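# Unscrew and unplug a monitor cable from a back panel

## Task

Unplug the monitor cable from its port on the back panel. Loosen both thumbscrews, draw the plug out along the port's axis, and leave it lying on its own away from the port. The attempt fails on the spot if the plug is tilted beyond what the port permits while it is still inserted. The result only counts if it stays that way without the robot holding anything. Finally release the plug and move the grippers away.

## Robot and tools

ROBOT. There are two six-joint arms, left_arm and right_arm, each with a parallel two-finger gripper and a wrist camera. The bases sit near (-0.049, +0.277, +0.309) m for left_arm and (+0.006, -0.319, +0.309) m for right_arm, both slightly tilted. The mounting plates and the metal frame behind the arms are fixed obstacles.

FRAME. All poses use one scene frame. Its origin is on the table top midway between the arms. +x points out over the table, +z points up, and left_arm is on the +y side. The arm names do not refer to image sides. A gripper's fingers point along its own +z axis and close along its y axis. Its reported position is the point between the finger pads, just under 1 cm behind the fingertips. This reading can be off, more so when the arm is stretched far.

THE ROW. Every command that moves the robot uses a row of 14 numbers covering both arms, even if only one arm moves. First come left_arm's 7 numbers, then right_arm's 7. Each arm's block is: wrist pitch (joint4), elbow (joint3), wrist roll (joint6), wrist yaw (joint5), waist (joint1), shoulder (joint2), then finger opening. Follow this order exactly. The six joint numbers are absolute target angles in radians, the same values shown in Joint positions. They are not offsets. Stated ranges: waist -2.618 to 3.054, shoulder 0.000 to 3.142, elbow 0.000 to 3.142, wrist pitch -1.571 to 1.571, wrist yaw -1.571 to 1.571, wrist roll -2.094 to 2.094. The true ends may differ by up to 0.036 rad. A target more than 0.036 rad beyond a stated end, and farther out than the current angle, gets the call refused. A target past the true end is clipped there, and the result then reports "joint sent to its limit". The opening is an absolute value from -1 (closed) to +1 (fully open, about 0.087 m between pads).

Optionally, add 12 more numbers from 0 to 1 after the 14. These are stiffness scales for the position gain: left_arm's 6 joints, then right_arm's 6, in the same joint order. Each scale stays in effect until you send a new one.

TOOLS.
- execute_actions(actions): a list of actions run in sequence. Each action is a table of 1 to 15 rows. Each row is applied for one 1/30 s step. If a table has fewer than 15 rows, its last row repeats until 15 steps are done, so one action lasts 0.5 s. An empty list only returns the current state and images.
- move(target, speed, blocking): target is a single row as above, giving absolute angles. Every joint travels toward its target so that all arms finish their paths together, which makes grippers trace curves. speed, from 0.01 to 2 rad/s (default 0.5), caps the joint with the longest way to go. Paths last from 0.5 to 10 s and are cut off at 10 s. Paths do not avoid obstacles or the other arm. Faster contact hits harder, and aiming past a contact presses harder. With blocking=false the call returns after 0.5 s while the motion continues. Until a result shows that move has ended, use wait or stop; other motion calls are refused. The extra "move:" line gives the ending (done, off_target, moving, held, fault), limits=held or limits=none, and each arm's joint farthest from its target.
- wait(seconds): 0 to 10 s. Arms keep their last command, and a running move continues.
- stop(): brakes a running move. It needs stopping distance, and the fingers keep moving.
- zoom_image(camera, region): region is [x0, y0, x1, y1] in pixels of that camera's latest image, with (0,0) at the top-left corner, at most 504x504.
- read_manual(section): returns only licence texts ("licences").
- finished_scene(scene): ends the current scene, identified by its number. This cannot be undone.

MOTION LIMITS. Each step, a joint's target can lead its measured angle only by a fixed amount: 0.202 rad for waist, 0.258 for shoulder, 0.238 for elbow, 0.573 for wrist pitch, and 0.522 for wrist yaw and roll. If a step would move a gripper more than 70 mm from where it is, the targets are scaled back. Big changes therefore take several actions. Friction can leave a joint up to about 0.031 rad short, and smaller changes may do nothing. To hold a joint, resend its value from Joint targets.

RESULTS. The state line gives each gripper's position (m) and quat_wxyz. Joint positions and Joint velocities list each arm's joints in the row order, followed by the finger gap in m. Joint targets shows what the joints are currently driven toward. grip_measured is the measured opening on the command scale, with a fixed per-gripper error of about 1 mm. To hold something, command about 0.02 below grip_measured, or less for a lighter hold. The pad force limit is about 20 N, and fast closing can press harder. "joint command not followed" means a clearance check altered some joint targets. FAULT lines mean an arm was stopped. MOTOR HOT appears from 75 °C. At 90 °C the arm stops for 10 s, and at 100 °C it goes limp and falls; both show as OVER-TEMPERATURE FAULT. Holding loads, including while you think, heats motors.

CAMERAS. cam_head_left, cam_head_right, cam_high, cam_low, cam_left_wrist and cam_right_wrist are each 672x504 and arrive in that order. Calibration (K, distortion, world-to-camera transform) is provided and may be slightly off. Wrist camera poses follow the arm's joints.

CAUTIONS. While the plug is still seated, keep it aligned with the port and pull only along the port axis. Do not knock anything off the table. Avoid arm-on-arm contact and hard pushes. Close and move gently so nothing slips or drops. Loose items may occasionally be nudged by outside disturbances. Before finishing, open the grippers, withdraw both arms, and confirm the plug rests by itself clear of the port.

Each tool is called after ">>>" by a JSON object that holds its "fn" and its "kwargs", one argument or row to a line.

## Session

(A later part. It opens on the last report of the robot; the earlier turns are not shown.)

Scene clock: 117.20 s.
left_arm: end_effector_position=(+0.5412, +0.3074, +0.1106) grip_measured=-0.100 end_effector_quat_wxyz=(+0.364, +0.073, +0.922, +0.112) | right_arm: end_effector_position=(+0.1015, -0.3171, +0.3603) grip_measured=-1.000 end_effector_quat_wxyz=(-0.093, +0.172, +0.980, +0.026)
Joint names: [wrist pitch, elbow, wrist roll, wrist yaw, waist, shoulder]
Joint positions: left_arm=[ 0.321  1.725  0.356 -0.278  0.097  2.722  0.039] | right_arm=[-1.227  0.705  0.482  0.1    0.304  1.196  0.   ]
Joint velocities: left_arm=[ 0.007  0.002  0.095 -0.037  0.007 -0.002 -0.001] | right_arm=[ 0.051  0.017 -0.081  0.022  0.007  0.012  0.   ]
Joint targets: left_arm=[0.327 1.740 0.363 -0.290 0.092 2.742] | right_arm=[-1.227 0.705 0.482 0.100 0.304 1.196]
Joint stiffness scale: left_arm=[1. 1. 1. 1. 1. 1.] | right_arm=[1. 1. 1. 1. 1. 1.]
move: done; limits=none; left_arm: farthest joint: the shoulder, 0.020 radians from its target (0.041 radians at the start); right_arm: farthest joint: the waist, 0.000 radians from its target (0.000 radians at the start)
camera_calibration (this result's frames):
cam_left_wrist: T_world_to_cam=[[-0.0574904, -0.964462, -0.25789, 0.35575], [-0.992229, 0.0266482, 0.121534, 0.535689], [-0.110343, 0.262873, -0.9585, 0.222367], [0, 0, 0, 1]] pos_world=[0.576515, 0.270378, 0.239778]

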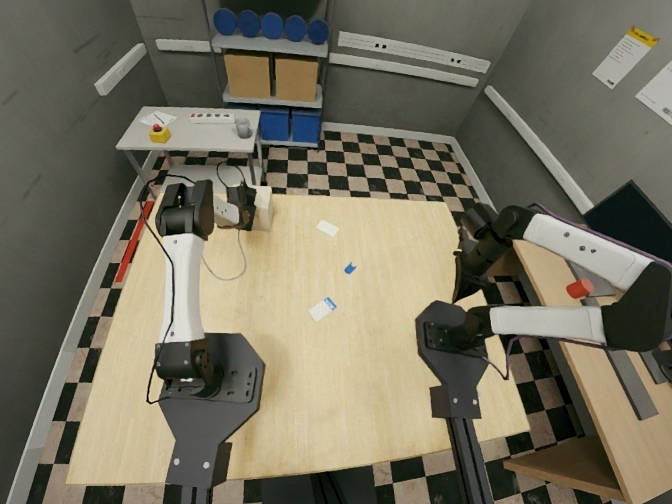

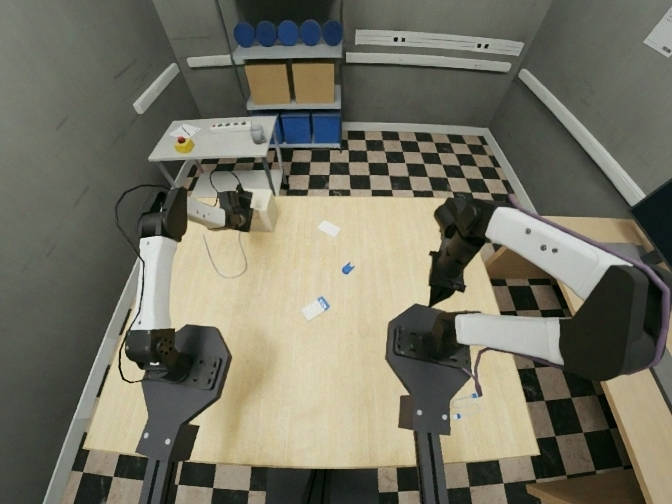

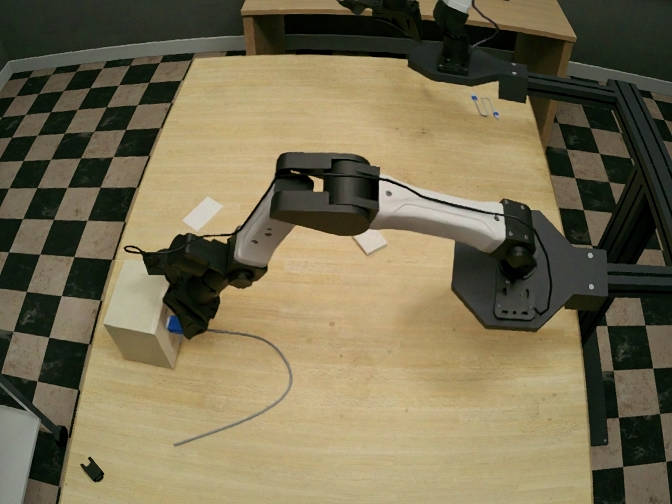

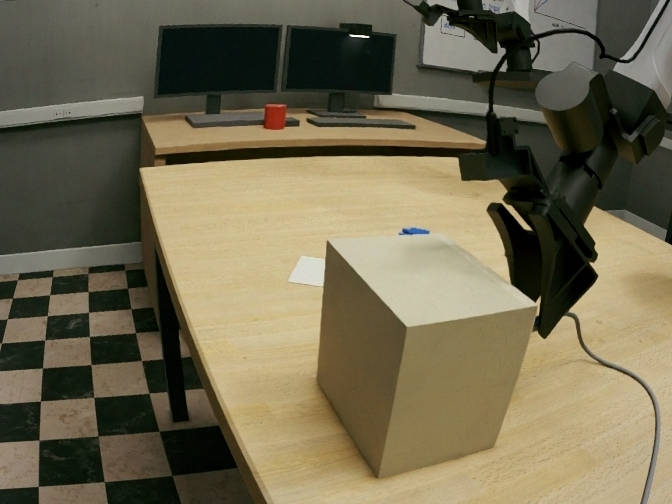

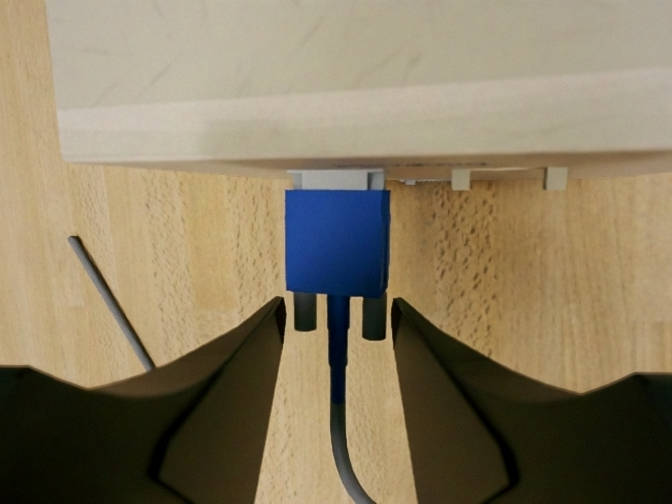

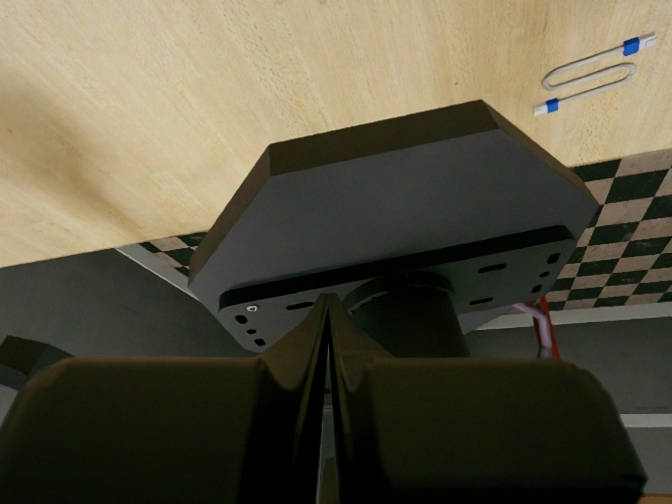

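>>> {"fn": "move", "kwargs": {
  "target": [0.29,1.692,0.03,0.27,0.278,2.685,-0.4,-1.227,0.705,0.482,0.1,0.304,1.196,-1],
  "speed": 0.3
}}

>>> {"fn": "move", "kwargs": {
  "target": [0.327,1.74,0.363,-0.29,0.092,2.742,-0.1,-1.227,0.705,0.482,0.1,0.304,1.196,-1],
  "speed": 0.7
}}

>>> {"fn": "move", "kwargs": {
  "target": [0.29,1.692,0.03,0.27,0.278,2.685,-0.4,-1.227,0.705,0.482,0.1,0.304,1.196,-1],
  "speed": 0.3
}}

>>> {"fn": "move", "kwargs": {
  "target": [0.327,1.74,0.363,-0.29,0.092,2.742,-0.1,-1.227,0.705,0.482,0.1,0.304,1.196,-1],
  "speed": 0.7
}}

>>> {"fn": "zoom_image", "kwargs": {
  "camera": "cam_left_wrist",
  "region": [270, 250, 410, 355]
}}

Scene clock: 120.13 s.
left_arm: end_effector_position=(+0.5409, +0.3083, +0.1167) grip_measured=-0.324 end_effector_quat_wxyz=(+0.389, -0.039, +0.908, -0.150) | right_arm: end_effector_position=(+0.1015, -0.3171, +0.3603) grip_measured=-1.000 end_effector_quat_wxyz=(-0.093, +0.172, +0.980, +0.026)
Joint names: [wrist pitch, elbow, wrist roll, wrist yaw, waist, shoulder]
Joint positions: left_arm=[0.281 1.717 0.055 0.262 0.27  2.686 0.03 ] | right_arm=[-1.227  0.705  0.482  0.1    0.304  1.196  0.   ]
Joint velocities: left_arm=[ 0.007 -0.012 -0.007 -0.081  0.022 -0.007 -0.   ] | right_arm=[-0.022  0.002  0.037  0.022  0.002 -0.017  0.   ]
Joint targets: left_arm=[0.290 1.692 0.030 0.270 0.278 2.685] | right_arm=[-1.227 0.705 0.482 0.100 0.304 1.196]
Joint stiffness scale: left_arm=[1. 1. 1. 1. 1. 1.] | right_arm=[1. 1. 1. 1. 1. 1.]
move: off_target (left_arm); limits=none; left_arm: farthest joint: the elbow, 0.025 radians from its target (0.033 radians at the start); right_arm: farthest joint: the waist, 0.000 radians from its target (0.000 radians at the start)
camera_calibration (this result's frames):
cam_left_wrist: T_world_to_cam=[[-0.0508357, -0.950802, 0.3056, 0.28457], [-0.996343, 0.0693237, 0.0499452, 0.532128], [-0.0686734, -0.301944, -0.950849, 0.378604], [0, 0, 0, 1]] pos_world=[0.570648, 0.347997, 0.246454]

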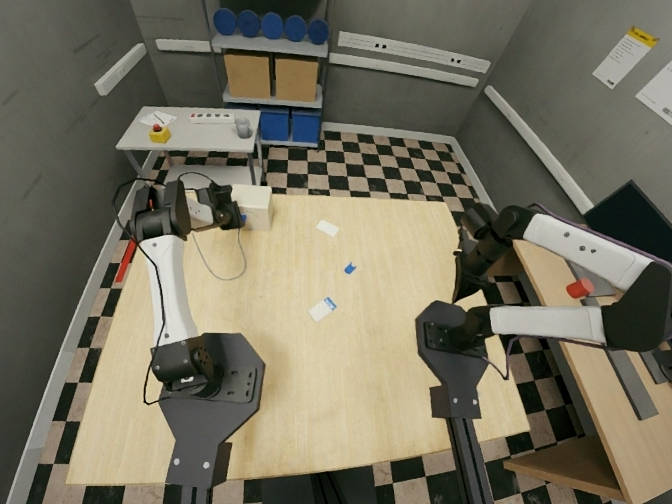

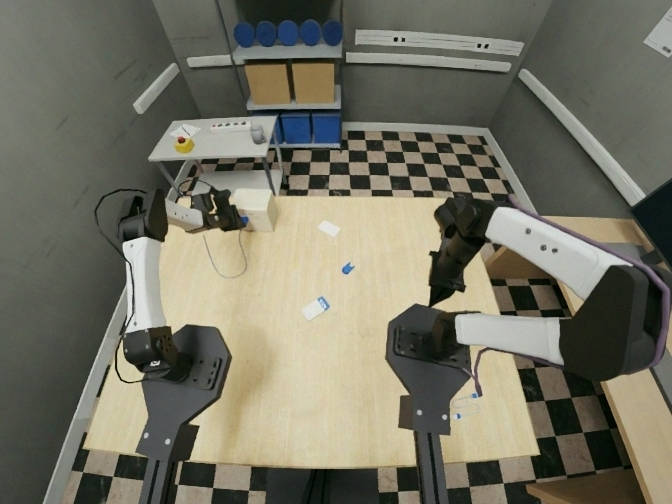

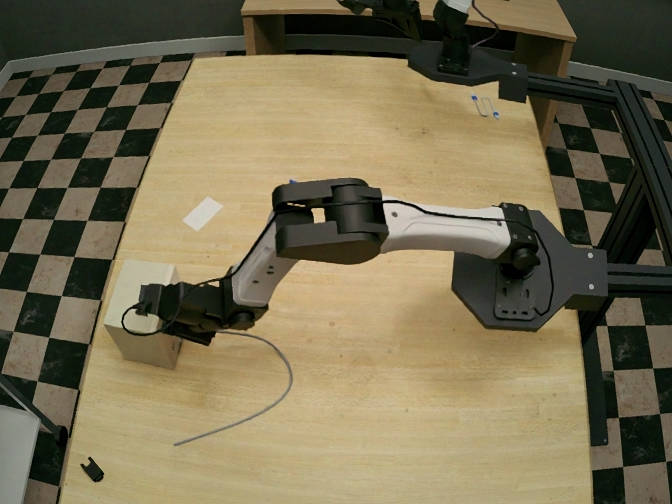

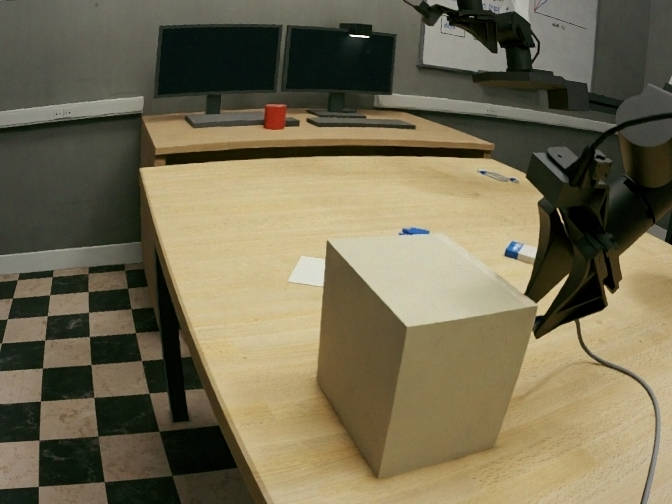

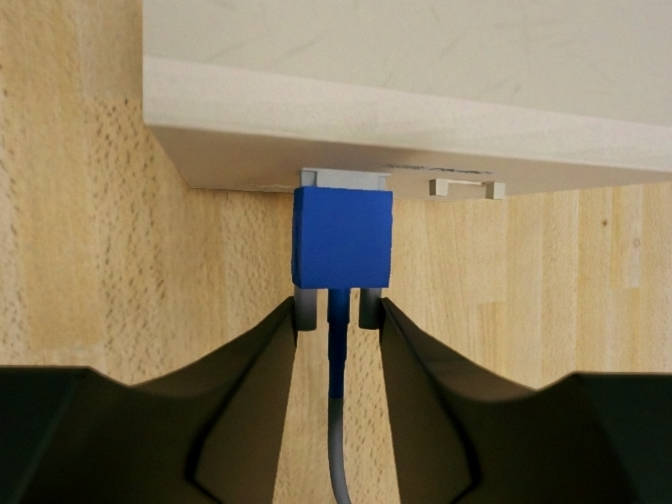

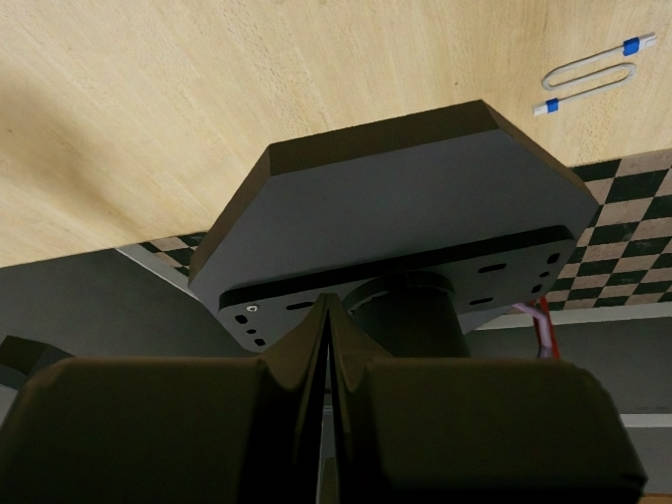

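Scene clock: 121.73 s.
left_arm: end_effector_position=(+0.5412, +0.3074, +0.1105) grip_measured=-0.100 end_effector_quat_wxyz=(+0.364, +0.073, +0.922, +0.112) | right_arm: end_effector_position=(+0.1015, -0.3171, +0.3603) grip_measured=-1.000 end_effector_quat_wxyz=(-0.093, +0.172, +0.980, +0.026)
Joint names: [wrist pitch, elbow, wrist roll, wrist yaw, waist, shoulder]
Joint positions: left_arm=[ 0.322  1.725  0.356 -0.278  0.097  2.722  0.039] | right_arm=[-1.227  0.705  0.482  0.1    0.304  1.196  0.   ]
Joint velocities: left_arm=[ 0.022  0.007 -0.007 -0.037  0.002 -0.007  0.   ] | right_arm=[ 0.037  0.012 -0.022 -0.066  0.007 -0.002  0.   ]
Joint targets: left_arm=[0.327 1.740 0.363 -0.290 0.092 2.742] | right_arm=[-1.227 0.705 0.482 0.100 0.304 1.196]
Joint stiffness scale: left_arm=[1. 1. 1. 1. 1. 1.] | right_arm=[1. 1. 1. 1. 1. 1.]
move: done; limits=none; left_arm: farthest joint: the shoulder, 0.020 radians from its target (0.056 radians at the start); right_arm: farthest joint: the waist, 0.000 radians from its target (0.000 radians at the start)
camera_calibration (this result's frames):
cam_left_wrist: T_world_to_cam=[[-0.0573276, -0.964466, -0.257914, 0.355623], [-0.992277, 0.0265801, 0.121162, 0.535823], [-0.110001, 0.262868, -0.958541, 0.222098], [0, 0, 0, 1]] pos_world=[0.576503, 0.270362, 0.239689]

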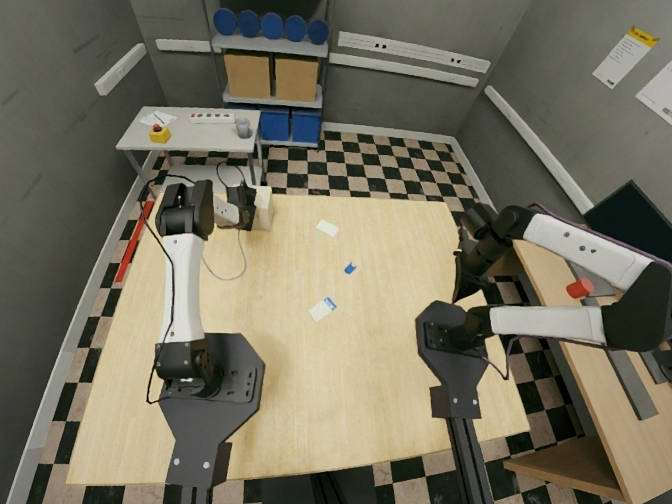

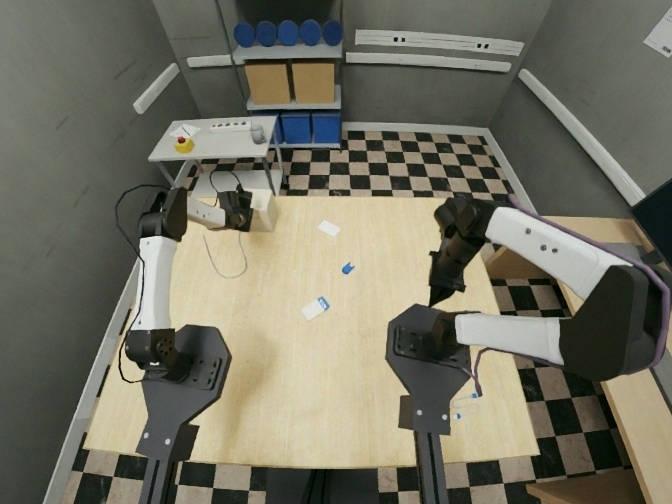

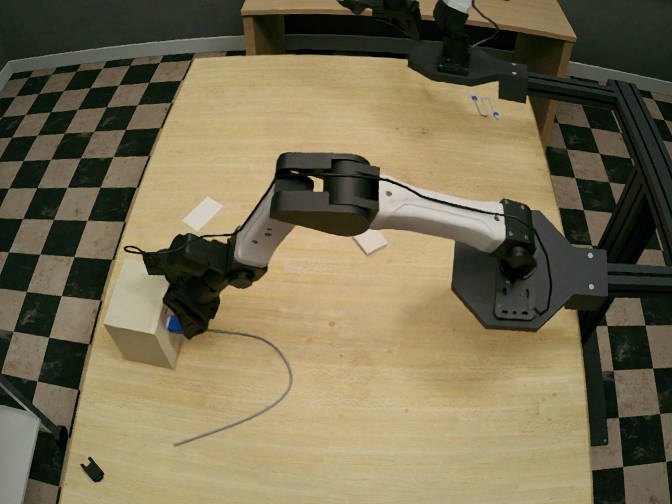

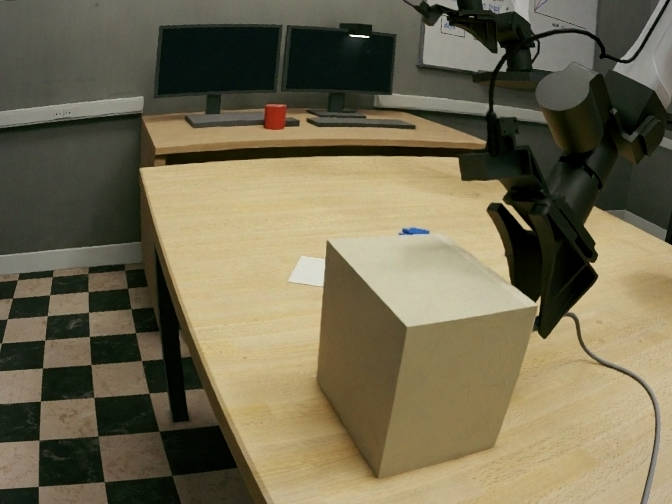

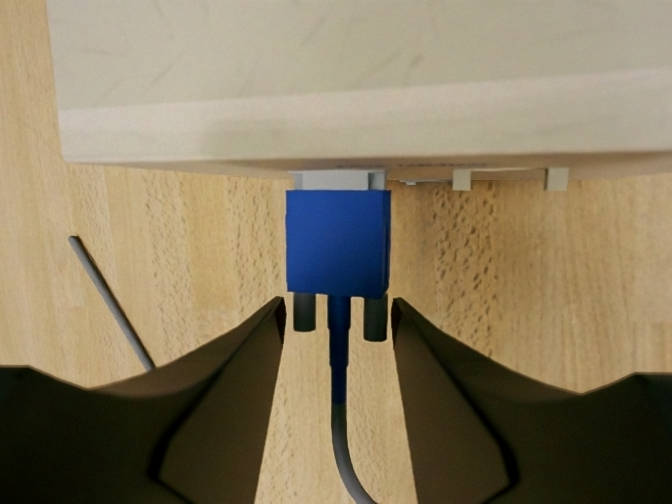

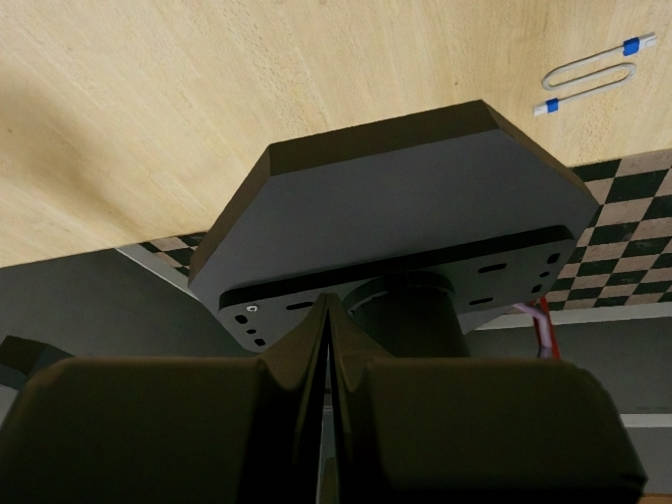

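Scene clock: 124.17 s.
left_arm: end_effector_position=(+0.5411, +0.3084, +0.1175) grip_measured=-0.325 end_effector_quat_wxyz=(+0.389, -0.039, +0.908, -0.150) | right_arm: end_effector_position=(+0.1015, -0.3171, +0.3603) grip_measured=-1.000 end_effector_quat_wxyz=(-0.093, +0.172, +0.980, +0.026)
Joint names: [wrist pitch, elbow, wrist roll, wrist yaw, waist, shoulder]
Joint positions: left_arm=[0.28  1.716 0.053 0.261 0.27  2.684 0.03 ] | right_arm=[-1.227  0.705  0.482  0.1    0.304  1.196  0.   ]
Joint velocities: left_arm=[ 0.007  0.007  0.051  0.022 -0.002 -0.007  0.   ] | right_arm=[ 0.007 -0.027  0.051  0.007  0.002  0.012  0.   ]
Joint targets: left_arm=[0.290 1.692 0.030 0.270 0.278 2.685] | right_arm=[-1.227 0.705 0.482 0.100 0.304 1.196]
Joint stiffness scale: left_arm=[1. 1. 1. 1. 1. 1.] | right_arm=[1. 1. 1. 1. 1. 1.]
move: off_target (left_arm); limits=none; left_arm: farthest joint: the elbow, 0.024 radians from its target (0.033 radians at the start); right_arm: farthest joint: the waist, 0.000 radians from its target (0.000 radians at the start)
camera_calibration (this result's frames):
cam_left_wrist: T_world_to_cam=[[-0.0495575, -0.950635, 0.306329, 0.283648], [-0.996429, 0.0680514, 0.0499837, 0.532649], [-0.0683624, -0.302758, -0.950612, 0.379541], [0, 0, 0, 1]] pos_world=[0.57075, 0.348307, 0.247283]

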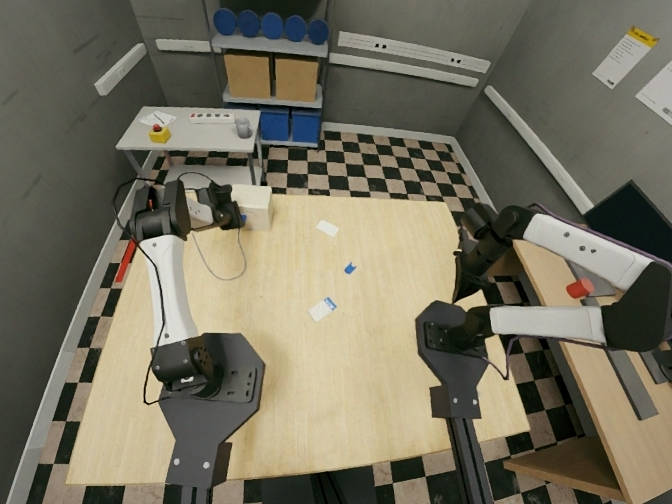

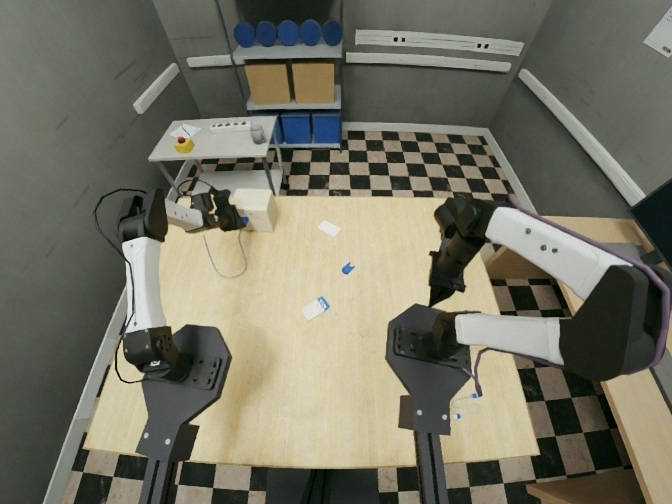

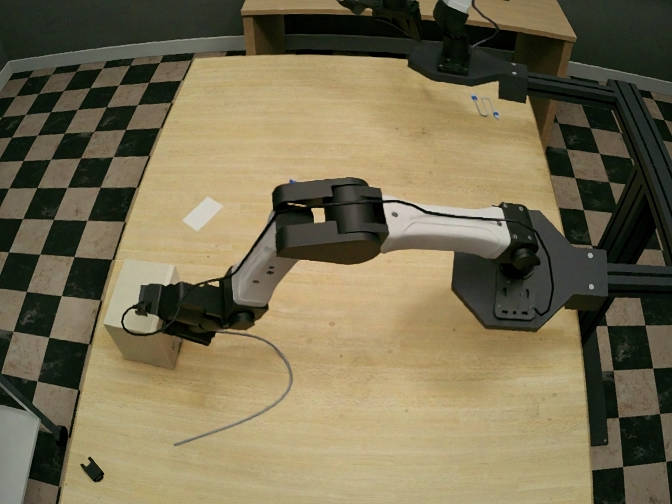

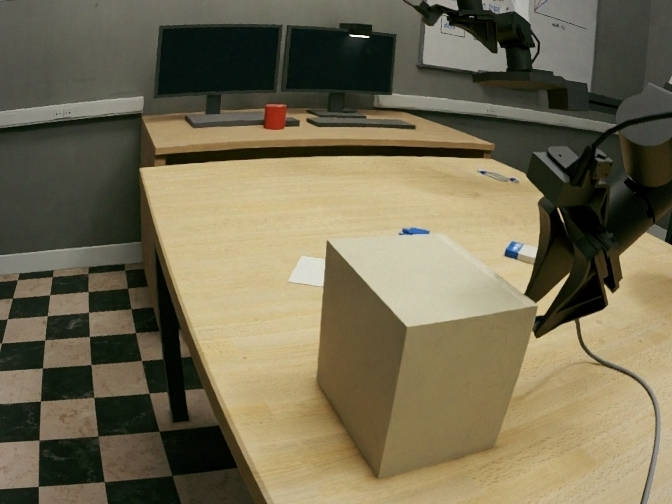

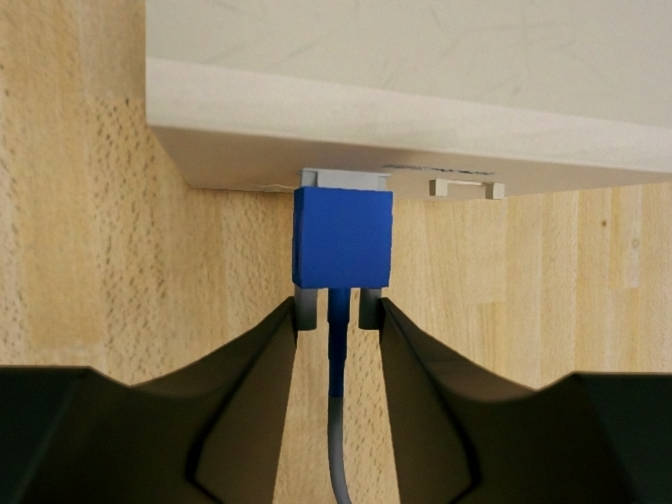

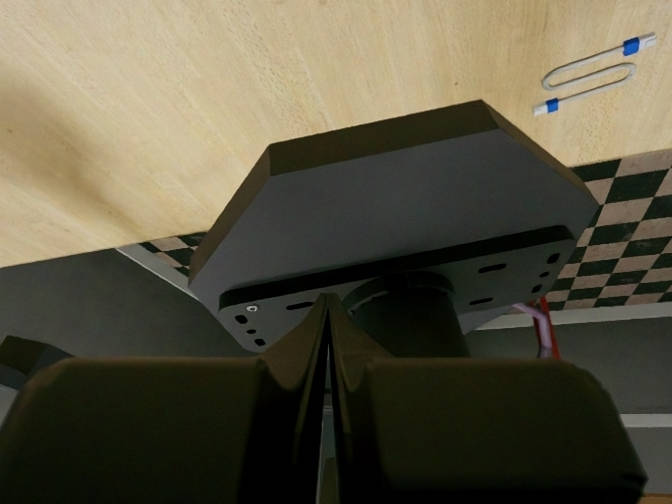

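Scene clock: 125.77 s.
left_arm: end_effector_position=(+0.5411, +0.3076, +0.1104) grip_measured=-0.100 end_effector_quat_wxyz=(+0.364, +0.073, +0.922, +0.113) | right_arm: end_effector_position=(+0.1015, -0.3171, +0.3603) grip_measured=-1.000 end_effector_quat_wxyz=(-0.093, +0.172, +0.980, +0.026)
Joint names: [wrist pitch, elbow, wrist roll, wrist yaw, waist, shoulder]
Joint positions: left_arm=[ 0.322  1.725  0.356 -0.278  0.097  2.722  0.039] | right_arm=[-1.227  0.705  0.482  0.1    0.304  1.196  0.   ]
Joint velocities: left_arm=[-0.051 -0.002 -0.051 -0.007 -0.002 -0.002 -0.002] | right_arm=[ 0.051 -0.012  0.007  0.022  0.012  0.007  0.   ]
Joint targets: left_arm=[0.327 1.740 0.363 -0.290 0.092 2.742] | right_arm=[-1.227 0.705 0.482 0.100 0.304 1.196]
Joint stiffness scale: left_arm=[1. 1. 1. 1. 1. 1.] | right_arm=[1. 1. 1. 1. 1. 1.]
move: done; limits=none; left_arm: farthest joint: the shoulder, 0.020 radians from its target (0.058 radians at the start); right_arm: farthest joint: the waist, 0.000 radians from its target (0.000 radians at the start)
camera_calibration (this result's frames):
cam_left_wrist: T_world_to_cam=[[-0.0571477, -0.964474, -0.257921, 0.35571], [-0.992231, 0.0262732, 0.121603, 0.535751], [-0.110506, 0.262867, -0.958483, 0.222208], [0, 0, 0, 1]] pos_world=[0.576472, 0.270586, 0.239579]

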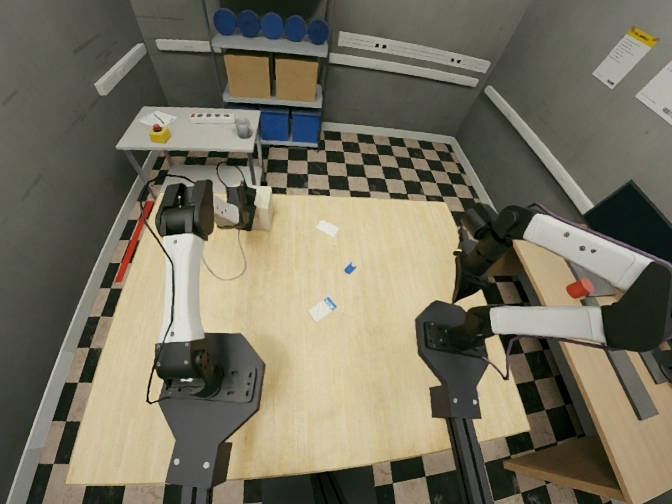

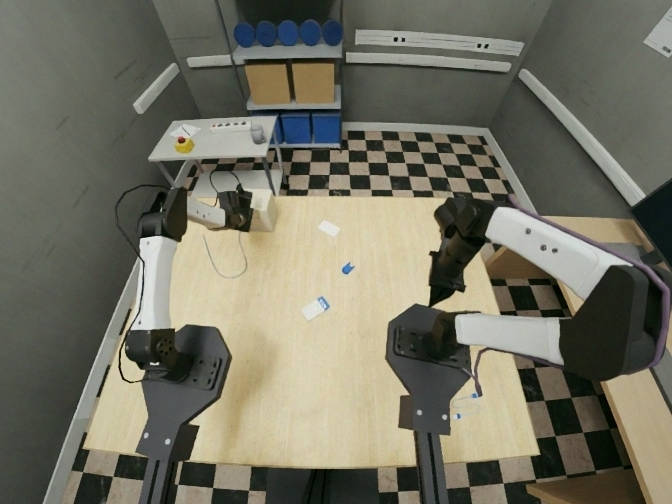

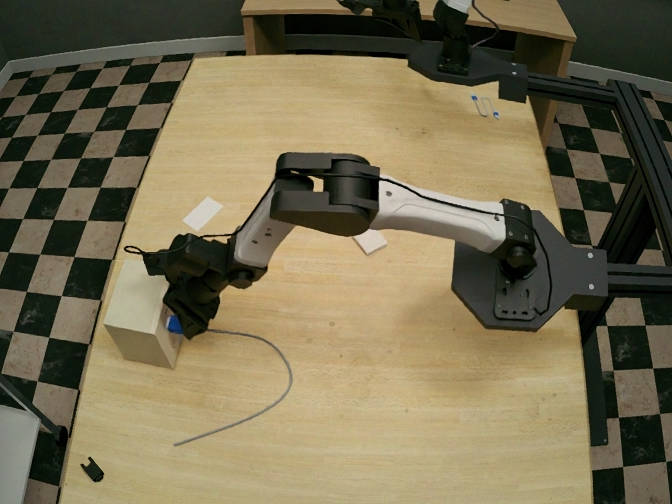

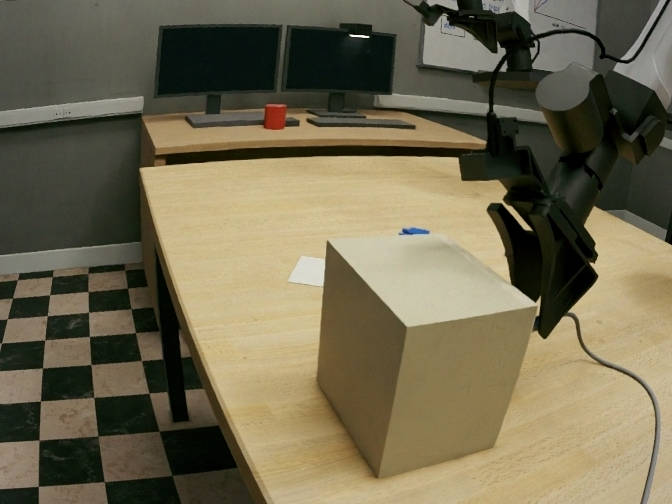

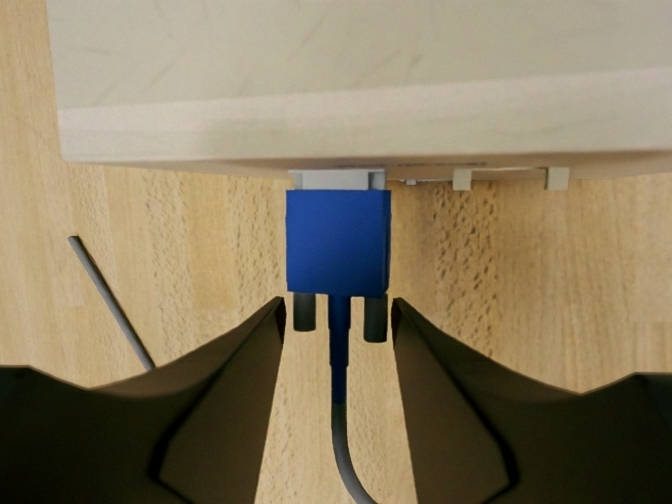

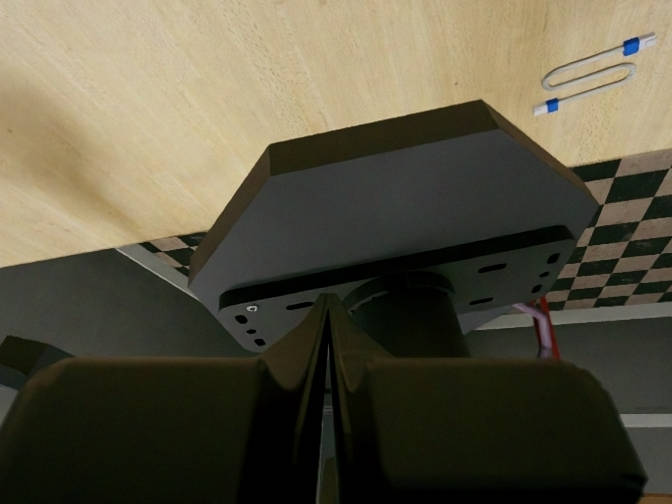

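Region (270, 250, 410, 355) of cam_left_wrist's 672x504 image, scaled by 3.600, with more detail than that image has; it fills the top 378 rows of this view, and the rest is white.

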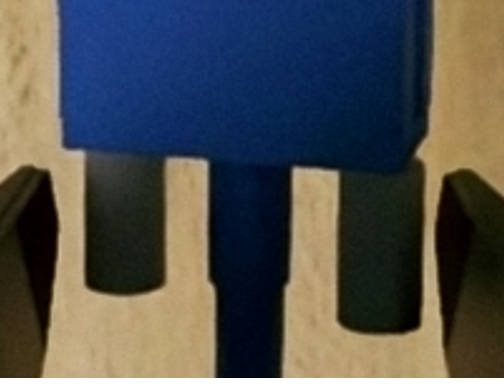

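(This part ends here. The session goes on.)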